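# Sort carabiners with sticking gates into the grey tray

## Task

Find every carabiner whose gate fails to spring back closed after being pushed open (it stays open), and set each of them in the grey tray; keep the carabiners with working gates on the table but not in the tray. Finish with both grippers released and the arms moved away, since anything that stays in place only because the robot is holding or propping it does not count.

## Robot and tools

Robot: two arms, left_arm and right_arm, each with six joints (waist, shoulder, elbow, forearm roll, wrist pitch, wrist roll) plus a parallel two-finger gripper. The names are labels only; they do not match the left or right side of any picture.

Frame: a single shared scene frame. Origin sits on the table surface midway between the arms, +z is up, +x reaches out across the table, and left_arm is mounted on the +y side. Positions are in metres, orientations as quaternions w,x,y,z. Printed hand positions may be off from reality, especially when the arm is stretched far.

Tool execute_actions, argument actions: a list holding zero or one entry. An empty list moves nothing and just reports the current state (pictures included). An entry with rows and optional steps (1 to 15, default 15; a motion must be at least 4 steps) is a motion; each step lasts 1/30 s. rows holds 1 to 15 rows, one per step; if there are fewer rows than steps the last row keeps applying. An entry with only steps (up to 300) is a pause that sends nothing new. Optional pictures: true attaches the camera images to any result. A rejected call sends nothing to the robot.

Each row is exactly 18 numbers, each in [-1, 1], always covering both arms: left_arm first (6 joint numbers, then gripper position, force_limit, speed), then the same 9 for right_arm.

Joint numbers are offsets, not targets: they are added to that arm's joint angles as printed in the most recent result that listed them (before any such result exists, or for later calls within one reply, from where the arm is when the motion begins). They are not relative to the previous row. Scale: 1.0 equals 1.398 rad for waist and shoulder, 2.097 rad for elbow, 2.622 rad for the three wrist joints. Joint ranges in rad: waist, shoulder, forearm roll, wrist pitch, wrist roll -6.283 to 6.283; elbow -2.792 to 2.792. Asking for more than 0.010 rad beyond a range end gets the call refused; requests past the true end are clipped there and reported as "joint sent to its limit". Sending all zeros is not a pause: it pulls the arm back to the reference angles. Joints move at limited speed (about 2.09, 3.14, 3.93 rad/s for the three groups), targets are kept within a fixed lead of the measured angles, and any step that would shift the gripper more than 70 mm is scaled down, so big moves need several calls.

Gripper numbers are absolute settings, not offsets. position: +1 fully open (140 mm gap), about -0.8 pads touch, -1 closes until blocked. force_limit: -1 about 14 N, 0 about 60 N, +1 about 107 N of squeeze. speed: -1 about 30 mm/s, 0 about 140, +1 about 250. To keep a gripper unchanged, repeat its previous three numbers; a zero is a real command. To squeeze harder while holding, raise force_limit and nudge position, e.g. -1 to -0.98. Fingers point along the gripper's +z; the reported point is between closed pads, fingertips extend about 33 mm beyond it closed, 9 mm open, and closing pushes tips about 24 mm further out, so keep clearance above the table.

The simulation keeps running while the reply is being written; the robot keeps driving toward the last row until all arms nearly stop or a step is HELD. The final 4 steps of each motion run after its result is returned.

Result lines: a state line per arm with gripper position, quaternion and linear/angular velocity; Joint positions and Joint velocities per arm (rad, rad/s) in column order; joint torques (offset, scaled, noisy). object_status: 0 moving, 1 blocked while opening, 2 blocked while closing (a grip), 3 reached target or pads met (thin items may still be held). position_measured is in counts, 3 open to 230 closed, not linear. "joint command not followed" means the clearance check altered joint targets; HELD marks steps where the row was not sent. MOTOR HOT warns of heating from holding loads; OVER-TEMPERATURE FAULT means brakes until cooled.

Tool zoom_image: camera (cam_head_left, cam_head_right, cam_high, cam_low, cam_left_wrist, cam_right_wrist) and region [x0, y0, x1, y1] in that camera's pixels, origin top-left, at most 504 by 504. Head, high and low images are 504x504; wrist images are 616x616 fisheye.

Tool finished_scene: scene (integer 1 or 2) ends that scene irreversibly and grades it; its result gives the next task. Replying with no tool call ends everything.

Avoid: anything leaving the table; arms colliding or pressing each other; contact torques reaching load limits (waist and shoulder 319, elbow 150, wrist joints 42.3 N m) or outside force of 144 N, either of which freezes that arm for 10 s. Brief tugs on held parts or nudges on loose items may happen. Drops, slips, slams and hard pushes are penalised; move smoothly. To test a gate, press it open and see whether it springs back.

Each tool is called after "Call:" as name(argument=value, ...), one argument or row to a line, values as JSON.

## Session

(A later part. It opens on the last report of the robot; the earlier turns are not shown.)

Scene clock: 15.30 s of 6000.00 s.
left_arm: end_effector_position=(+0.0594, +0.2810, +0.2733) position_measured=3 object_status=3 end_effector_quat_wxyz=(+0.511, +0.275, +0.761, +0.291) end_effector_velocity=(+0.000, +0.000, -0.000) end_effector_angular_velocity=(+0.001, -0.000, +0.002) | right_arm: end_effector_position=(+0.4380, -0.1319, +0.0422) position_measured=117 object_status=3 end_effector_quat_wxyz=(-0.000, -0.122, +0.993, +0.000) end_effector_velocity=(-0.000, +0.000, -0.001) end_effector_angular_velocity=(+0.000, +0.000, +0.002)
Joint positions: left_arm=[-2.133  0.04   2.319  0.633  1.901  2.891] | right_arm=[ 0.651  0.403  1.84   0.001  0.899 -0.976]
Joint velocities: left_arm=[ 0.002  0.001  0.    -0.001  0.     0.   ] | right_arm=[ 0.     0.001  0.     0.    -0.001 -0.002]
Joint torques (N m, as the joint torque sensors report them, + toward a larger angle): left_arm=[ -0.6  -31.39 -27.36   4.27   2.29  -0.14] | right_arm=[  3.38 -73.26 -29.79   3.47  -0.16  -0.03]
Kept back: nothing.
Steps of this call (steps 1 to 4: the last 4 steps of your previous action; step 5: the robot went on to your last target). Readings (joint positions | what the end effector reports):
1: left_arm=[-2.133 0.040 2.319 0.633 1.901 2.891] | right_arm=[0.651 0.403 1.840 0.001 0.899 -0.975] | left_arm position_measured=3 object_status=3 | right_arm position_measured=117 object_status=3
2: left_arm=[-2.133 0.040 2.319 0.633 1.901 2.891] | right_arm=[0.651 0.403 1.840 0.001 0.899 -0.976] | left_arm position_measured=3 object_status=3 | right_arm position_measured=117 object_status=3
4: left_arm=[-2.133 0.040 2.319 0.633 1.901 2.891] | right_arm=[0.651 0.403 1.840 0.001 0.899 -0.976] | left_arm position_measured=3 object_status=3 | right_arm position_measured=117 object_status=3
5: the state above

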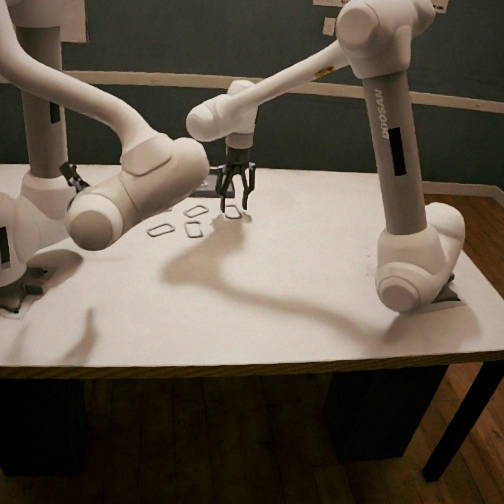

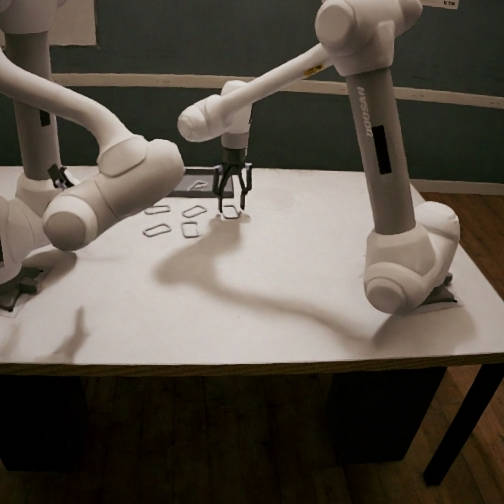

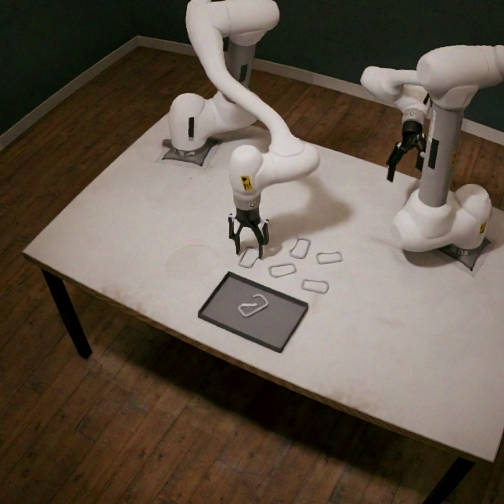

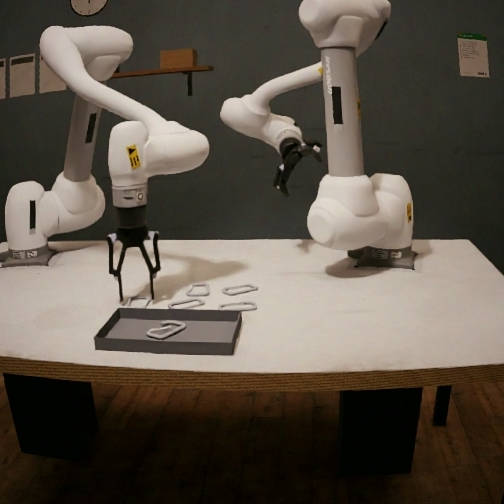

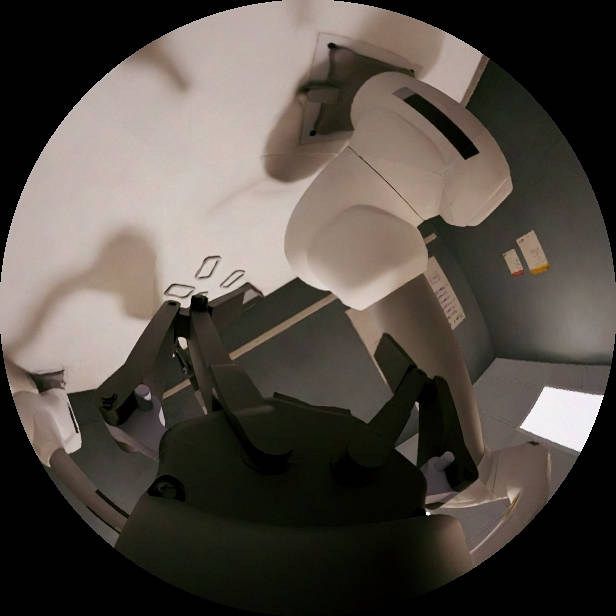

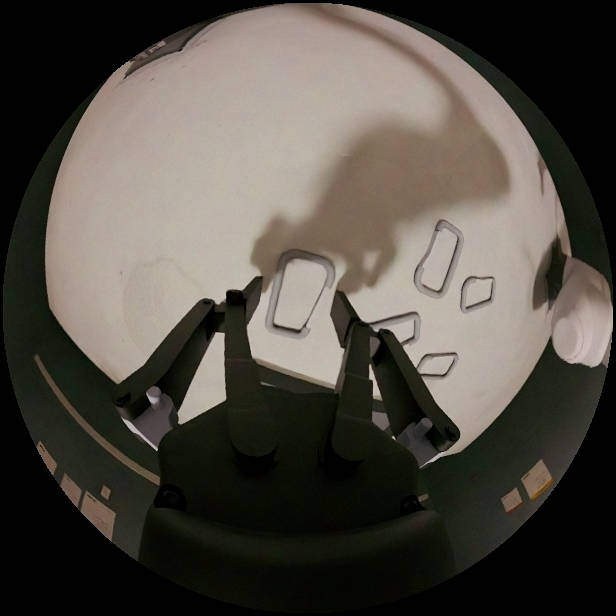

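Call:
execute_actions(
  actions=[
    {"rows":[[0,0,0,0,0,0,1,0,0,-0.0043,0.0057,-0.0056,0,0.0014,0,0.1,-0.3,0],[0,0,0,0,0,0,1,0,0,-0.0043,0.0057,-0.0056,0,0.0014,0,0.1,-0.3,0],[0,0,0,0,0,0,1,0,0,-0.0043,0.0057,-0.0056,0,0.0014,0,0.1,-0.3,0],[0,0,0,0,0,0,1,0,0,-0.0043,0.0057,-0.0056,0,0.0014,0,0.1,-0.3,0],[0,0,0,0,0,0,1,0,0,-0.0043,0.0057,-0.0056,0,0.0014,0,-1,-0.3,0]],"steps":15},
  ],
)

Call:
execute_actions(
  actions=[
    {"steps":10},
  ],
  pictures=true,
)

Call:
zoom_image(
  camera="cam_right_wrist",
  region=[200, 180, 420, 400],
)

Scene clock: 16.03 s of 6000.00 s.
left_arm: end_effector_position=(+0.0594, +0.2810, +0.2733) position_measured=3 object_status=3 end_effector_quat_wxyz=(+0.511, +0.275, +0.761, +0.291) end_effector_velocity=(-0.000, +0.000, +0.000) end_effector_angular_velocity=(-0.003, +0.001, +0.000) | right_arm: end_effector_position=(+0.4451, -0.1302, +0.0419) position_measured=157 object_status=0 end_effector_quat_wxyz=(-0.000, -0.119, +0.993, +0.000) end_effector_velocity=(+0.001, -0.000, -0.002) end_effector_angular_velocity=(-0.002, +0.002, -0.001)
Joint positions: left_arm=[-2.133  0.04   2.319  0.633  1.901  2.891] | right_arm=[ 0.645  0.411  1.829  0.001  0.902 -0.976]
Joint velocities: left_arm=[-0.001 -0.001 -0.    -0.     0.    -0.003] | right_arm=[-0.001  0.004 -0.001 -0.     0.001  0.   ]
Joint torques (N m, as the joint torque sensors report them, + toward a larger angle): left_arm=[  0.31 -30.93 -27.67   4.22   2.27   0.1 ] | right_arm=[  4.   -75.42 -30.36   3.4   -0.2   -0.52]
Steps of this call (steps 1 to 11: the robot went on to your last target; steps 12 to 22: the first 11 steps of this action). Readings (joint positions | what the end effector reports):
12: left_arm=[-2.133 0.040 2.319 0.633 1.901 2.891] | right_arm=[0.650 0.403 1.840 0.001 0.898 -0.976] | left_arm position_measured=3 object_status=3 | right_arm position_measured=117 object_status=3
13: left_arm=[-2.133 0.040 2.319 0.633 1.901 2.891] | right_arm=[0.649 0.405 1.838 0.001 0.899 -0.976] | left_arm position_measured=3 object_status=3 | right_arm position_measured=117 object_status=3
15: left_arm=[-2.133 0.040 2.319 0.633 1.901 2.891] | right_arm=[0.646 0.409 1.832 0.001 0.901 -0.976] | left_arm position_measured=3 object_status=3 | right_arm position_measured=117 object_status=3
19: left_arm=[-2.133 0.040 2.319 0.633 1.901 2.891] | right_arm=[0.645 0.411 1.829 0.001 0.902 -0.976] | left_arm position_measured=3 object_status=3 | right_arm position_measured=134 object_status=0
22: the state above

Scene clock: 16.37 s of 6000.00 s.
left_arm: end_effector_position=(+0.0594, +0.2810, +0.2733) position_measured=3 object_status=3 end_effector_quat_wxyz=(+0.511, +0.275, +0.761, +0.291) end_effector_velocity=(+0.000, +0.000, -0.000) end_effector_angular_velocity=(+0.001, -0.000, +0.001) | right_arm: end_effector_position=(+0.4452, -0.1301, +0.0420) position_measured=232 object_status=0 end_effector_quat_wxyz=(-0.000, -0.119, +0.993, +0.000) end_effector_velocity=(+0.001, +0.000, +0.001) end_effector_angular_velocity=(+0.002, -0.001, -0.003)
Joint positions: left_arm=[-2.133  0.04   2.319  0.633  1.901  2.891] | right_arm=[ 0.645  0.411  1.828  0.001  0.902 -0.976]
Joint velocities: left_arm=[ 0.  0.  0. -0.  0.  0.] | right_arm=[-0.    -0.002 -0.     0.    -0.     0.003]
Joint torques (N m, as the joint torque sensors report them, + toward a larger angle): left_arm=[ -0.19 -31.47 -27.97   4.46   2.23   0.06] | right_arm=[  4.08 -63.65 -24.75   3.56  -0.36  -0.4 ]
Kept back: nothing.
Steps of this call (steps 1 to 4: the last 4 steps of your previous action; steps 5 to 10: the robot went on to your last target). Readings (joint positions | what the end effector reports):
1: left_arm=[-2.133 0.040 2.319 0.633 1.901 2.891] | right_arm=[0.645 0.411 1.829 0.001 0.902 -0.976] | left_arm position_measured=3 object_status=3 | right_arm position_measured=165 object_status=0
2: left_arm=[-2.133 0.040 2.319 0.633 1.901 2.891] | right_arm=[0.645 0.411 1.829 0.001 0.902 -0.976] | left_arm position_measured=3 object_status=3 | right_arm position_measured=172 object_status=0
4: left_arm=[-2.133 0.040 2.319 0.633 1.901 2.891] | right_arm=[0.645 0.411 1.828 0.001 0.902 -0.976] | left_arm position_measured=3 object_status=3 | right_arm position_measured=188 object_status=0
8: left_arm=[-2.133 0.040 2.319 0.633 1.901 2.891] | right_arm=[0.645 0.411 1.828 0.001 0.902 -0.976] | left_arm position_measured=3 object_status=3 | right_arm position_measured=218 object_status=0
10: the state above

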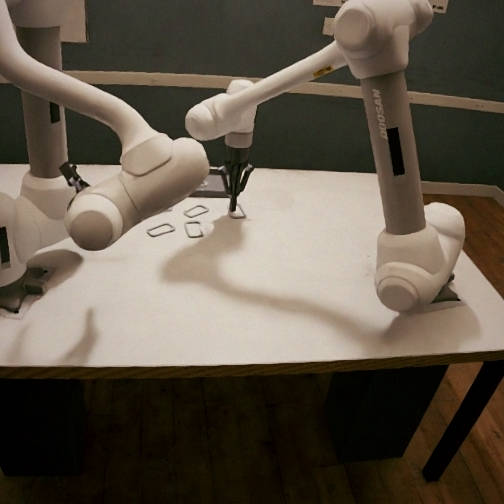

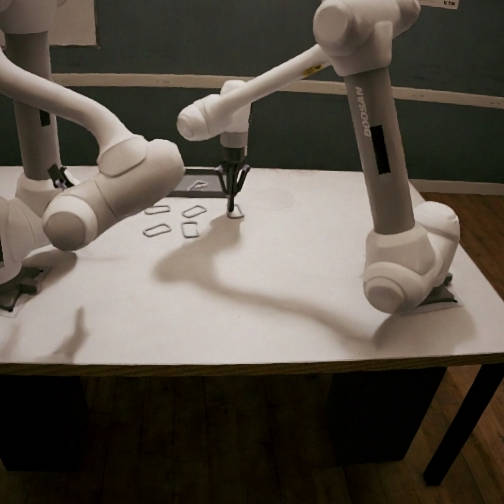

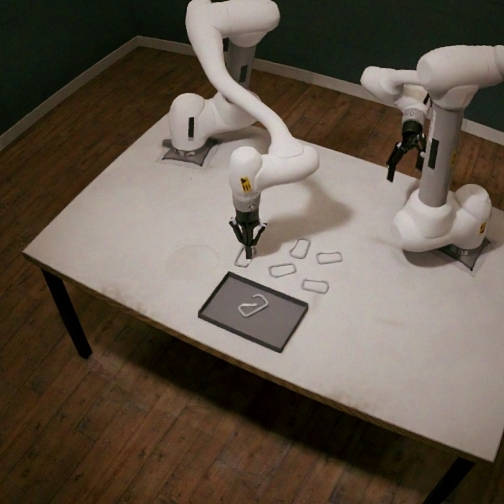

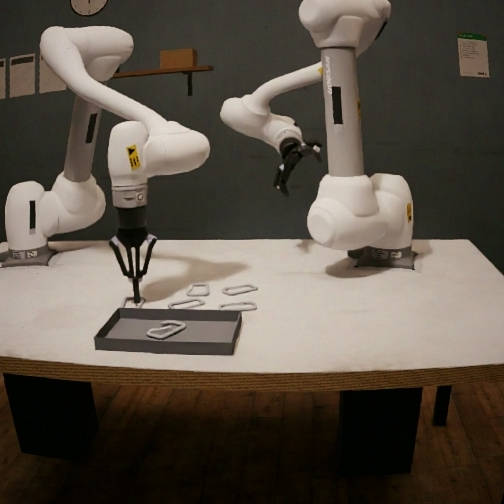

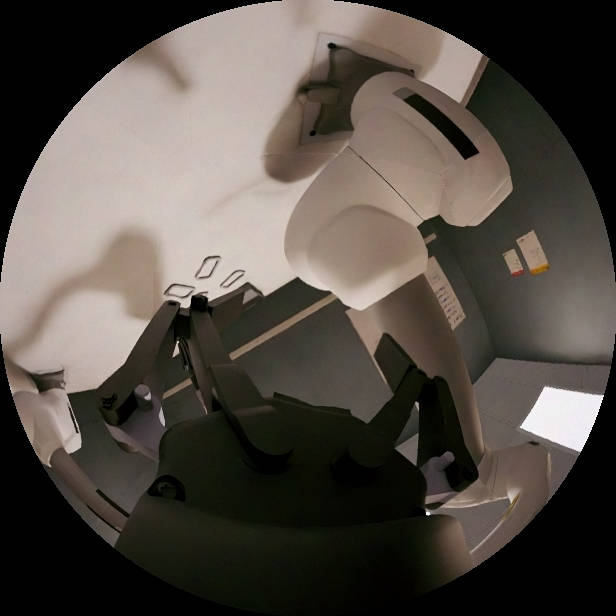

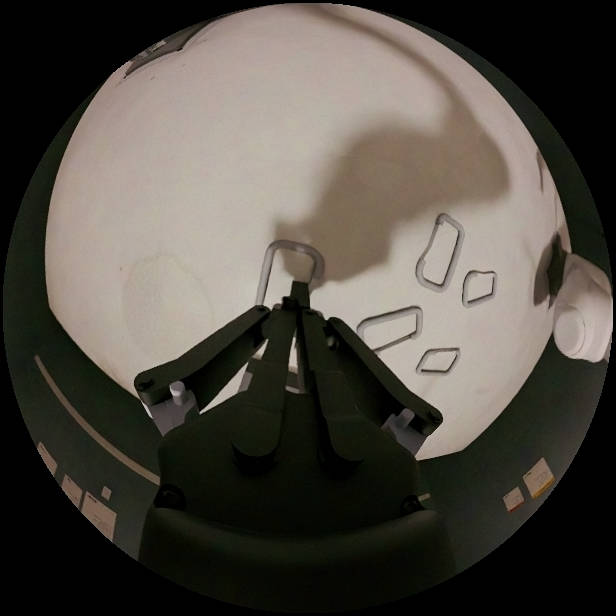

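Region (200, 180, 420, 400) of cam_right_wrist's 616x616 image, scaled by 2.291, with more detail than that image has.

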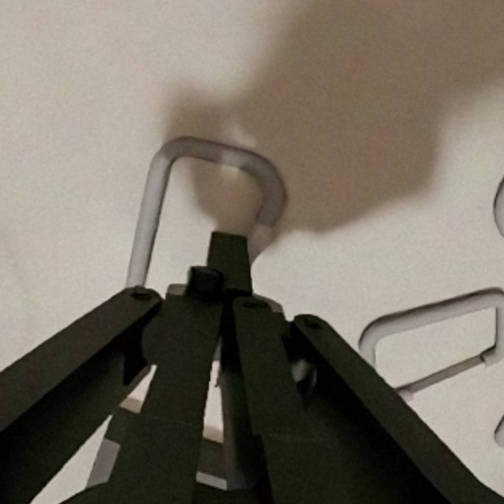

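Call:
execute_actions(
  actions=[
    {"rows":[[0,0,0,0,0,0,1,0,0,0,-0.02,-0.0115,0,0.0198,0,-1,-0.3,0],[0,0,0,0,0,0,1,0,0,0,-0.02,-0.0115,0,0.0198,0,-1,-0.3,0],[0,0,0,0,0,0,1,0,0,0,-0.02,-0.0115,0,0.0198,0,-1,-0.3,0],[0,0,0,0,0,0,1,0,0,0,-0.02,-0.0115,0,0.0198,0,-1,-0.3,0],[0,0,0,0,0,0,1,0,0,0,-0.02,-0.0115,0,0.0198,0,-1,-0.3,0],[0,0,0,0,0,0,1,0,0,0,-0.02,-0.0115,0,0.0198,0,0.1,-0.3,0.8]],"steps":15},
  ],
)

Call:
execute_actions(
  actions=[
    {"steps":8},
  ],
  pictures=true,
)

Call:
zoom_image(
  camera="cam_right_wrist",
  region=[200, 180, 420, 400],
)

Scene clock: 16.97 s of 6000.00 s.
left_arm: end_effector_position=(+0.0594, +0.2810, +0.2733) position_measured=3 object_status=3 end_effector_quat_wxyz=(+0.511, +0.275, +0.761, +0.291) end_effector_velocity=(+0.000, -0.000, +0.000) end_effector_angular_velocity=(-0.002, -0.000, +0.001) | right_arm: end_effector_position=(+0.4462, -0.1290, +0.0716) position_measured=182 object_status=0 end_effector_quat_wxyz=(-0.000, -0.119, +0.993, +0.000) end_effector_velocity=(+0.001, +0.001, +0.006) end_effector_angular_velocity=(+0.003, -0.002, +0.000)
Joint positions: left_arm=[-2.133  0.04   2.319  0.633  1.901  2.891] | right_arm=[ 0.644  0.383  1.805  0.001  0.954 -0.976]
Joint velocities: left_arm=[ 0.001 -0.001  0.     0.    -0.    -0.002] | right_arm=[-0.    -0.006 -0.004  0.     0.007 -0.001]
Joint torques (N m, as the joint torque sensors report them, + toward a larger angle): left_arm=[  0.27 -31.17 -27.79   4.39   2.26  -0.05] | right_arm=[  1.28 -74.93 -31.28   3.78  -0.34  -0.25]
Steps of this call (steps 1 to 7: the robot went on to your last target; steps 8 to 18: the first 11 steps of this action). Readings (joint positions | what the end effector reports):
8: left_arm=[-2.133 0.040 2.319 0.633 1.901 2.891] | right_arm=[0.645 0.411 1.828 0.001 0.902 -0.976] | left_arm position_measured=3 object_status=3 | right_arm position_measured=232 object_status=3
9: left_arm=[-2.133 0.040 2.319 0.633 1.901 2.891] | right_arm=[0.644 0.408 1.826 0.001 0.909 -0.976] | left_arm position_measured=3 object_status=3 | right_arm position_measured=232 object_status=3
11: left_arm=[-2.133 0.040 2.319 0.633 1.901 2.891] | right_arm=[0.644 0.393 1.813 0.001 0.936 -0.976] | left_arm position_measured=3 object_status=3 | right_arm position_measured=232 object_status=3
15: left_arm=[-2.133 0.040 2.319 0.633 1.901 2.891] | right_arm=[0.644 0.384 1.805 0.001 0.952 -0.976] | left_arm position_measured=3 object_status=3 | right_arm position_measured=222 object_status=0
18: the state above

Scene clock: 17.23 s of 6000.00 s.
left_arm: end_effector_position=(+0.0594, +0.2810, +0.2733) position_measured=3 object_status=3 end_effector_quat_wxyz=(+0.511, +0.275, +0.761, +0.291) end_effector_velocity=(-0.000, +0.000, -0.000) end_effector_angular_velocity=(+0.001, -0.000, +0.001) | right_arm: end_effector_position=(+0.4463, -0.1290, +0.0719) position_measured=117 object_status=0 end_effector_quat_wxyz=(-0.000, -0.119, +0.993, +0.000) end_effector_velocity=(+0.000, -0.000, -0.001) end_effector_angular_velocity=(-0.001, +0.001, -0.000)
Joint positions: left_arm=[-2.133  0.04   2.319  0.633  1.901  2.891] | right_arm=[ 0.644  0.383  1.804  0.001  0.954 -0.976]
Joint velocities: left_arm=[ 0.     0.001 -0.    -0.001  0.    -0.   ] | right_arm=[-0.     0.001  0.    -0.    -0.    -0.   ]
Joint torques (N m, as the joint torque sensors report them, + toward a larger angle): left_arm=[ -0.03 -31.5  -27.82   4.3    2.27   0.01] | right_arm=[  0.93 -73.8  -32.15   3.7   -0.16  -0.35]
Kept back: nothing.
Steps of this call (steps 1 to 4: the last 4 steps of your previous action; steps 5 to 8: the robot went on to your last target). Readings (joint positions | what the end effector reports):
1: left_arm=[-2.133 0.040 2.319 0.633 1.901 2.891] | right_arm=[0.644 0.383 1.804 0.001 0.954 -0.976] | left_arm position_measured=3 object_status=3 | right_arm position_measured=168 object_status=0
2: left_arm=[-2.133 0.040 2.319 0.633 1.901 2.891] | right_arm=[0.644 0.383 1.804 0.001 0.954 -0.976] | left_arm position_measured=3 object_status=3 | right_arm position_measured=155 object_status=0
4: left_arm=[-2.133 0.040 2.319 0.633 1.901 2.891] | right_arm=[0.644 0.383 1.804 0.001 0.954 -0.976] | left_arm position_measured=3 object_status=3 | right_arm position_measured=129 object_status=0
8: the state above

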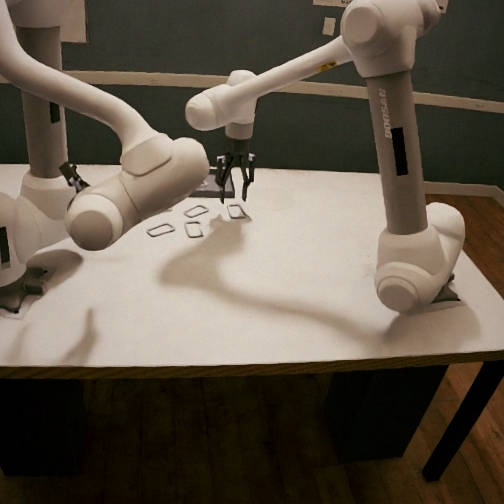

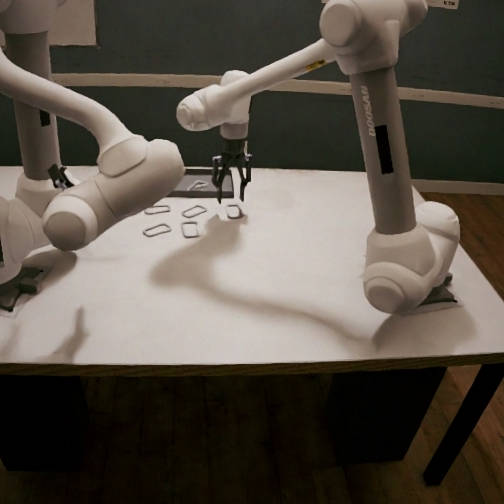

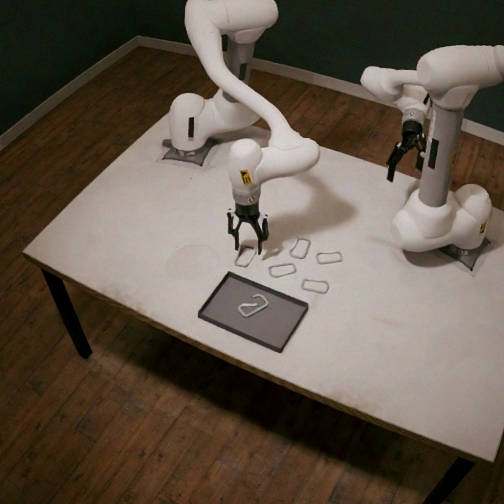

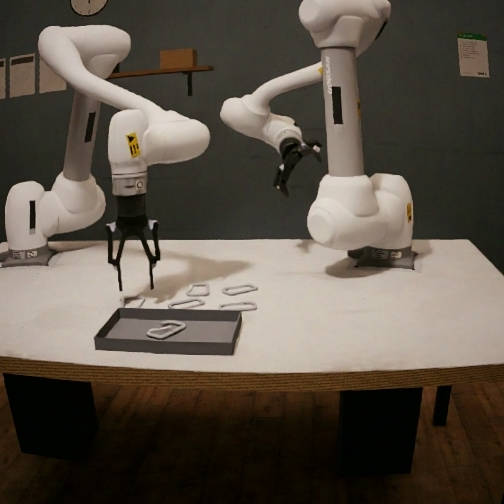

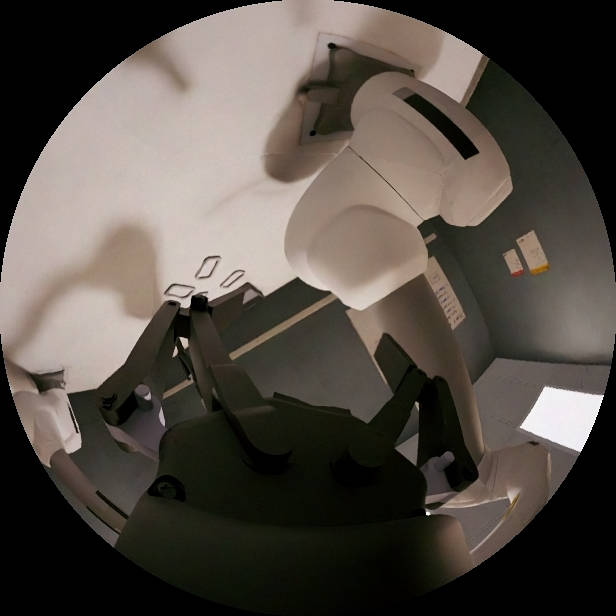

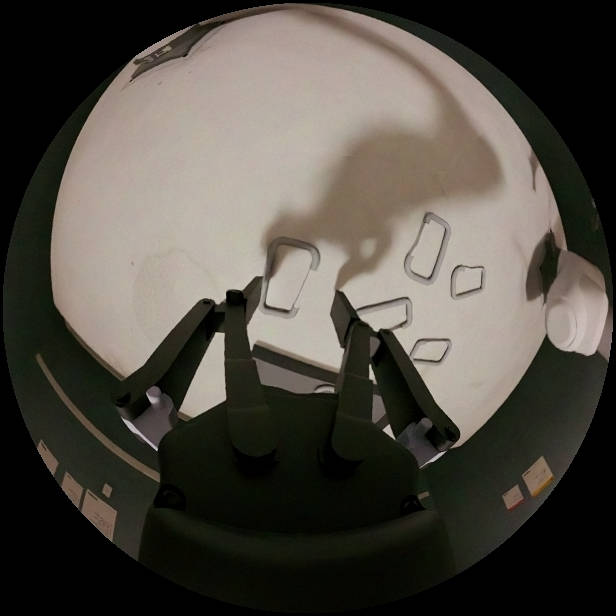

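Region (200, 180, 420, 400) of cam_right_wrist's 616x616 image, scaled by 2.291, with more detail than that image has.

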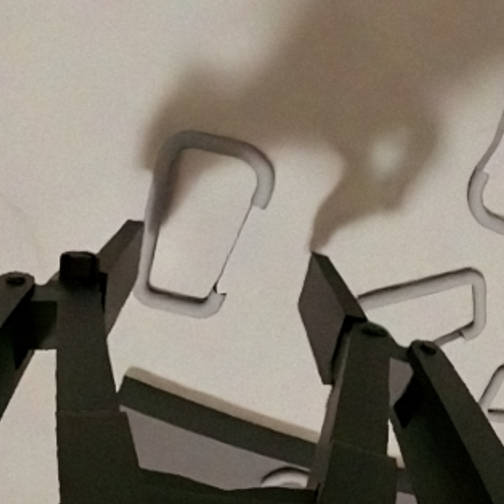

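Call:
execute_actions(
  actions=[
    {"rows":[[0,0,0,0,0,0,1,0,0,-0.0075,0.0123,0.024,0,-0.0257,0,0.1,-0.3,0]],"steps":14},
  ],
)

Call:
execute_actions(
  actions=[
    {"steps":4},
  ],
  pictures=true,
)

Call:
zoom_image(
  camera="cam_right_wrist",
  region=[200, 180, 420, 400],
)

Scene clock: 17.87 s of 6000.00 s.
left_arm: end_effector_position=(+0.0594, +0.2810, +0.2733) position_measured=3 object_status=3 end_effector_quat_wxyz=(+0.511, +0.275, +0.761, +0.291) end_effector_velocity=(+0.000, +0.000, +0.000) end_effector_angular_velocity=(+0.000, +0.001, +0.000) | right_arm: end_effector_position=(+0.4430, -0.1428, +0.0385) position_measured=117 object_status=3 end_effector_quat_wxyz=(-0.000, -0.114, +0.994, +0.000) end_effector_velocity=(-0.001, -0.004, -0.010) end_effector_angular_velocity=(-0.003, +0.002, -0.002)
Joint positions: left_arm=[-2.133  0.04   2.319  0.633  1.901  2.891] | right_arm=[ 0.634  0.4    1.854  0.001  0.888 -0.976]
Joint velocities: left_arm=[ 0.    -0.001  0.    -0.     0.     0.001] | right_arm=[-0.003  0.007  0.012 -0.    -0.015 -0.   ]
Joint torques (N m, as the joint torque sensors report them, + toward a larger angle): left_arm=[ -0.72 -30.74 -27.83   4.47   2.29   0.05] | right_arm=[  4.97 -73.03 -30.7    3.62  -0.31  -0.31]
Steps of this call (steps 1 to 9: the robot went on to your last target; steps 10 to 19: the first 10 steps of this action). Readings (joint positions | what the end effector reports):
10: left_arm=[-2.133 0.040 2.319 0.633 1.901 2.891] | right_arm=[0.644 0.383 1.804 0.001 0.954 -0.976] | left_arm position_measured=3 object_status=3 | right_arm position_measured=117 object_status=3
11: left_arm=[-2.133 0.040 2.319 0.633 1.901 2.891] | right_arm=[0.644 0.384 1.808 0.001 0.949 -0.976] | left_arm position_measured=3 object_status=3 | right_arm position_measured=117 object_status=3
13: left_arm=[-2.133 0.040 2.319 0.633 1.901 2.891] | right_arm=[0.638 0.393 1.835 0.001 0.914 -0.976] | left_arm position_measured=3 object_status=3 | right_arm position_measured=117 object_status=3
17: left_arm=[-2.133 0.040 2.319 0.633 1.901 2.891] | right_arm=[0.634 0.399 1.852 0.001 0.890 -0.976] | left_arm position_measured=3 object_status=3 | right_arm position_measured=117 object_status=3
19: the state above

Scene clock: 18.00 s of 6000.00 s.
left_arm: end_effector_position=(+0.0594, +0.2810, +0.2733) position_measured=3 object_status=3 end_effector_quat_wxyz=(+0.511, +0.275, +0.761, +0.291) end_effector_velocity=(+0.000, -0.000, +0.000) end_effector_angular_velocity=(-0.001, +0.001, -0.000) | right_arm: end_effector_position=(+0.4430, -0.1431, +0.0380) position_measured=117 object_status=3 end_effector_quat_wxyz=(-0.000, -0.114, +0.994, +0.000) end_effector_velocity=(-0.000, -0.001, -0.002) end_effector_angular_velocity=(-0.001, +0.000, -0.000)
Joint positions: left_arm=[-2.133  0.04   2.319  0.633  1.901  2.891] | right_arm=[ 0.634  0.4    1.854  0.001  0.887 -0.976]
Joint velocities: left_arm=[ 0.    -0.002  0.     0.001  0.     0.001] | right_arm=[-0.     0.001  0.002 -0.    -0.002  0.   ]
Joint torques (N m, as the joint torque sensors report them, + toward a larger angle): left_arm=[ -0.19 -31.12 -27.68   4.26   2.24   0.  ] | right_arm=[  4.14 -73.08 -30.06   3.81  -0.29  -0.62]
Kept back: nothing.
Steps of this call (steps 1 to 4: the last 4 steps of your previous action). Readings (joint positions | what the end effector reports):
1: left_arm=[-2.133 0.040 2.319 0.633 1.901 2.891] | right_arm=[0.634 0.400 1.854 0.001 0.887 -0.976] | left_arm position_measured=3 object_status=3 | right_arm position_measured=117 object_status=3
2: left_arm=[-2.133 0.040 2.319 0.633 1.901 2.891] | right_arm=[0.634 0.400 1.854 0.001 0.887 -0.976] | left_arm position_measured=3 object_status=3 | right_arm position_measured=117 object_status=3
4: the state above

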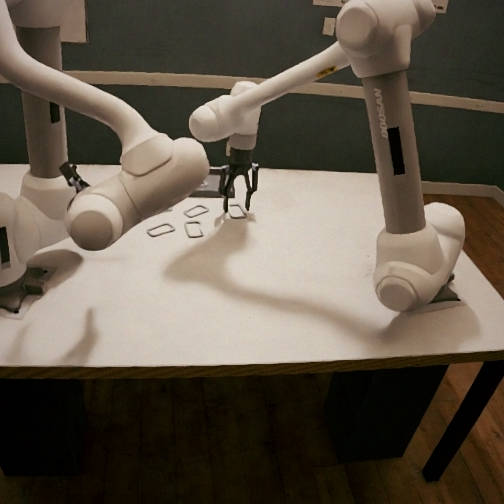

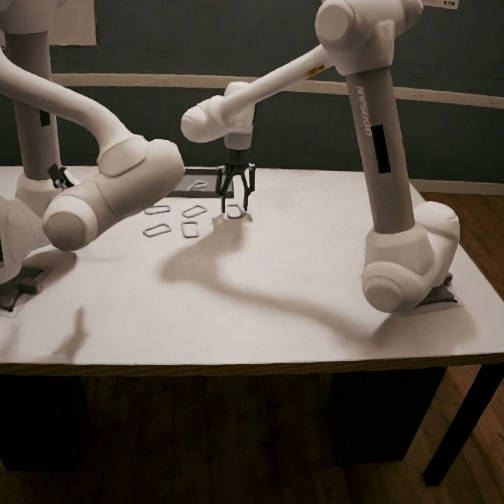

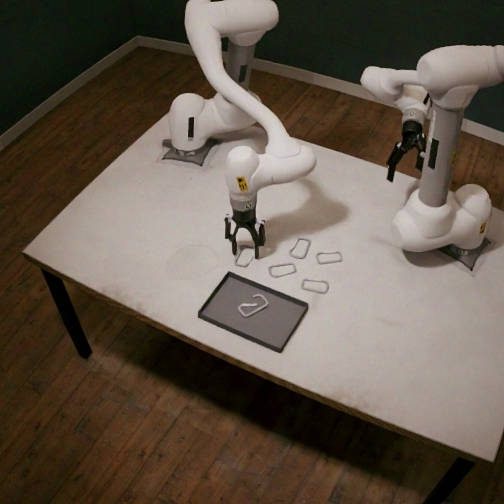

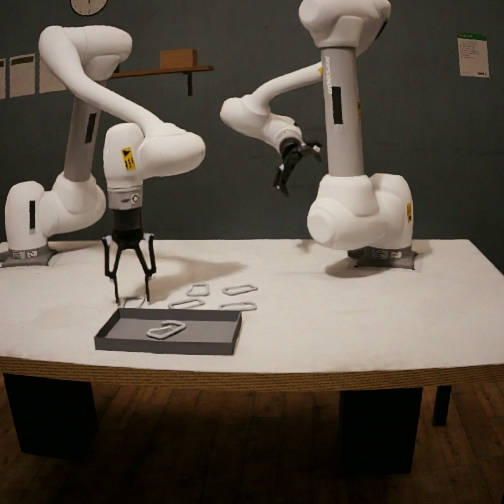

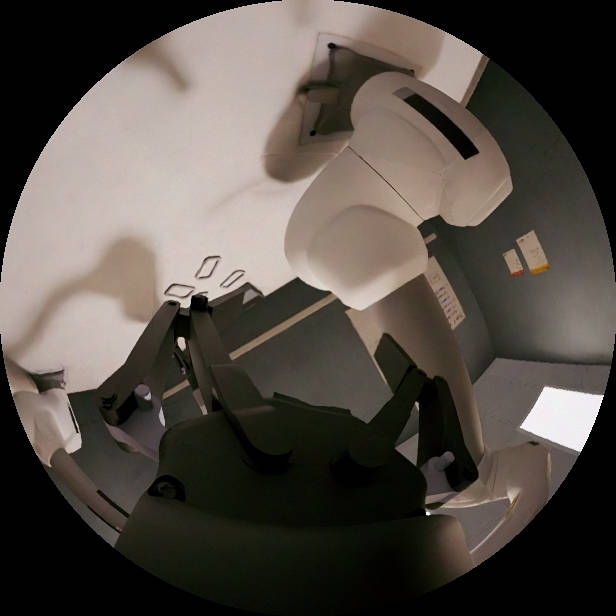

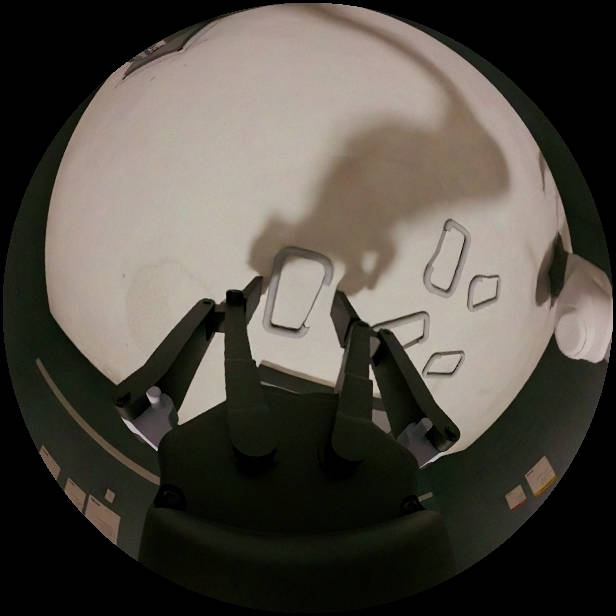

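Region (200, 180, 420, 400) of cam_right_wrist's 616x616 image, scaled by 2.291, with more detail than that image has.

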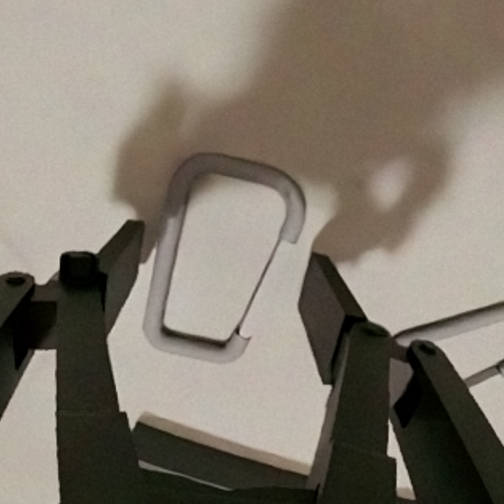

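Call:
execute_actions(
  actions=[
    {"rows":[[0,0,0,0,0,0,1,0,0,0,0.0014,0.0008,0,-0.0013,0,0.1,-0.3,0],[0,0,0,0,0,0,1,0,0,0,0.0014,0.0008,0,-0.0013,0,0.1,-0.3,0],[0,0,0,0,0,0,1,0,0,0,0.0014,0.0008,0,-0.0013,0,0.1,-0.3,0],[0,0,0,0,0,0,1,0,0,0,0.0014,0.0008,0,-0.0013,0,-0.5,-0.3,0]],"steps":15},
  ],
)

Call:
execute_actions(
  actions=[
    {"steps":4},
  ],
  pictures=true,
)

Call:
zoom_image(
  camera="cam_right_wrist",
  region=[200, 180, 420, 400],
)

Scene clock: 18.63 s of 6000.00 s.
left_arm: end_effector_position=(+0.0594, +0.2810, +0.2733) position_measured=3 object_status=3 end_effector_quat_wxyz=(+0.511, +0.275, +0.761, +0.291) end_effector_velocity=(+0.000, +0.000, +0.000) end_effector_angular_velocity=(-0.001, +0.000, +0.001) | right_arm: end_effector_position=(+0.4429, -0.1433, +0.0360) position_measured=165 object_status=0 end_effector_quat_wxyz=(-0.000, -0.114, +0.994, +0.000) end_effector_velocity=(+0.000, -0.001, -0.000) end_effector_angular_velocity=(-0.002, -0.002, +0.002)
Joint positions: left_arm=[-2.133  0.04   2.319  0.633  1.901  2.891] | right_arm=[ 0.634  0.402  1.856  0.001  0.884 -0.976]
Joint velocities: left_arm=[ 0.001 -0.     0.    -0.     0.    -0.001] | right_arm=[ 0.    -0.     0.001 -0.004 -0.     0.   ]
Joint torques (N m, as the joint torque sensors report them, + toward a larger angle): left_arm=[  0.47 -31.06 -27.99   4.3    2.19   0.01] | right_arm=[ 10.52 -48.16 -17.61   5.68  -1.27  -0.23]
Steps of this call (steps 1 to 8: the robot went on to your last target; steps 9 to 19: the first 11 steps of this action). Readings (joint positions | what the end effector reports):
9: left_arm=[-2.133 0.040 2.319 0.633 1.901 2.891] | right_arm=[0.634 0.400 1.855 0.001 0.887 -0.976] | left_arm position_measured=3 object_status=3 | right_arm position_measured=117 object_status=3
10: left_arm=[-2.133 0.040 2.319 0.633 1.901 2.891] | right_arm=[0.634 0.401 1.855 0.001 0.886 -0.976] | left_arm position_measured=3 object_status=3 | right_arm position_measured=117 object_status=3
12: left_arm=[-2.133 0.040 2.319 0.633 1.901 2.891] | right_arm=[0.634 0.401 1.856 0.001 0.884 -0.976] | left_arm position_measured=3 object_status=3 | right_arm position_measured=117 object_status=0
16: left_arm=[-2.133 0.040 2.319 0.633 1.901 2.891] | right_arm=[0.634 0.402 1.856 0.001 0.884 -0.976] | left_arm position_measured=3 object_status=3 | right_arm position_measured=142 object_status=0
19: the state above

Scene clock: 18.77 s of 6000.00 s.
left_arm: end_effector_position=(+0.0594, +0.2810, +0.2733) position_measured=3 object_status=3 end_effector_quat_wxyz=(+0.511, +0.275, +0.761, +0.291) end_effector_velocity=(-0.000, +0.000, +0.000) end_effector_angular_velocity=(-0.000, +0.001, -0.001) | right_arm: end_effector_position=(+0.4429, -0.1433, +0.0360) position_measured=173 object_status=0 end_effector_quat_wxyz=(-0.000, -0.114, +0.994, +0.000) end_effector_velocity=(+0.000, +0.000, +0.001) end_effector_angular_velocity=(+0.002, -0.001, -0.001)
Joint positions: left_arm=[-2.133  0.04   2.319  0.633  1.901  2.891] | right_arm=[ 0.634  0.402  1.856  0.001  0.884 -0.976]
Joint velocities: left_arm=[-0.001 -0.001  0.    -0.    -0.     0.   ] | right_arm=[-0.    -0.002 -0.     0.001 -0.     0.   ]
Joint torques (N m, as the joint torque sensors report them, + toward a larger angle): left_arm=[ -0.29 -30.79 -27.71   4.29   2.3   -0.02] | right_arm=[  8.09 -35.75 -12.17   6.26  -2.85  -0.35]
Kept back: nothing.
Steps of this call (steps 1 to 4: the last 4 steps of your previous action). Readings (joint positions | what the end effector reports):
1: left_arm=[-2.133 0.040 2.319 0.633 1.901 2.891] | right_arm=[0.634 0.402 1.856 0.001 0.884 -0.976] | left_arm position_measured=3 object_status=3 | right_arm position_measured=172 object_status=0
2: left_arm=[-2.133 0.040 2.319 0.633 1.901 2.891] | right_arm=[0.634 0.402 1.856 0.001 0.884 -0.976] | left_arm position_measured=3 object_status=3 | right_arm position_measured=173 object_status=0
4: the state above

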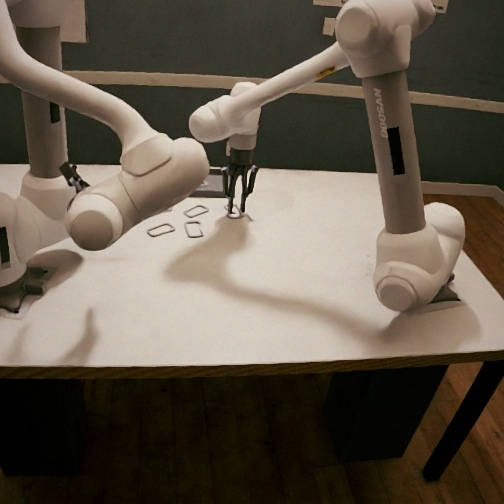

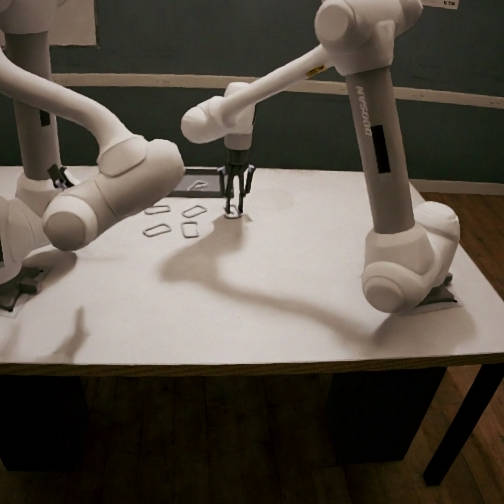

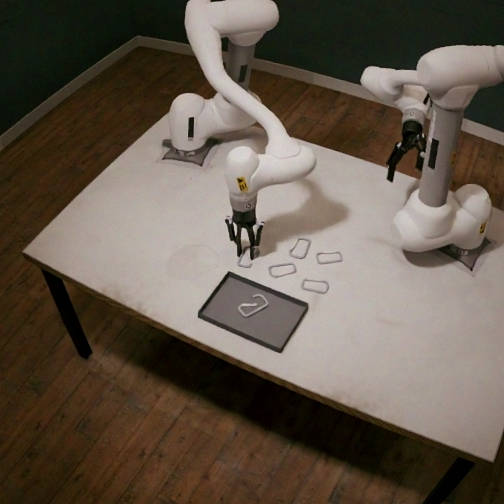

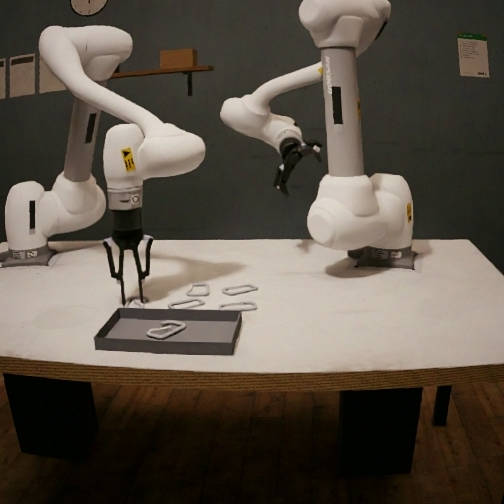

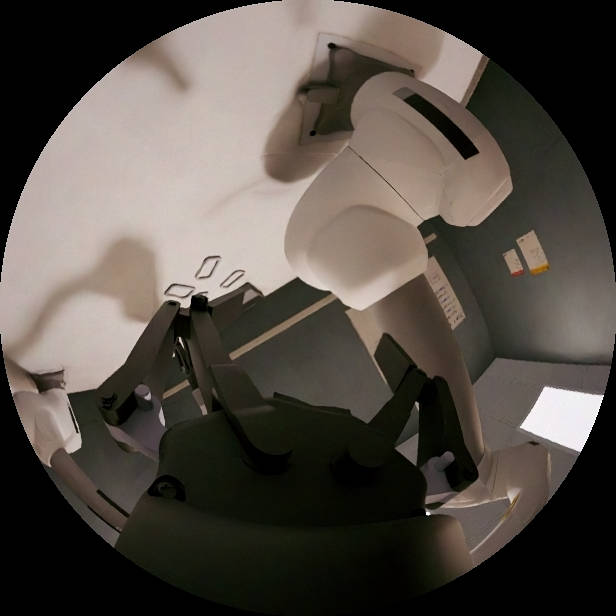

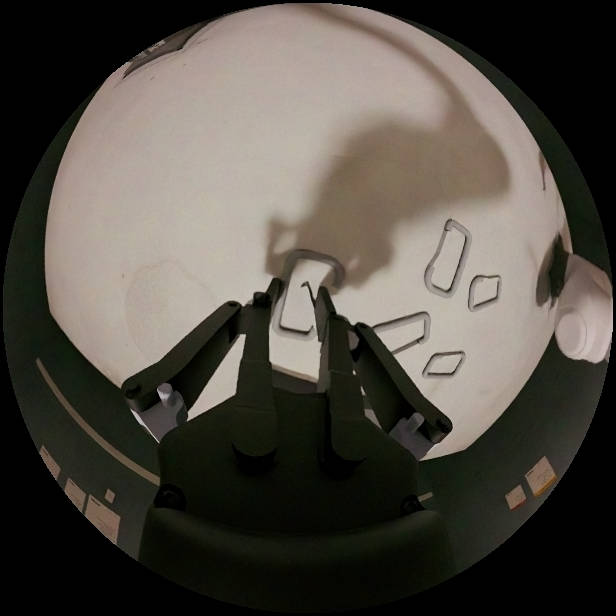

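Region (200, 180, 420, 400) of cam_right_wrist's 616x616 image, scaled by 2.291, with more detail than that image has.

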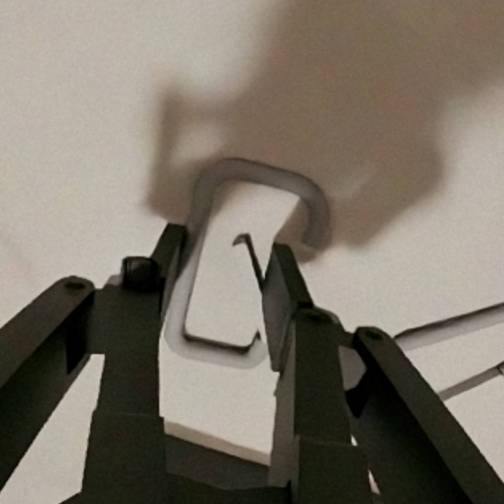

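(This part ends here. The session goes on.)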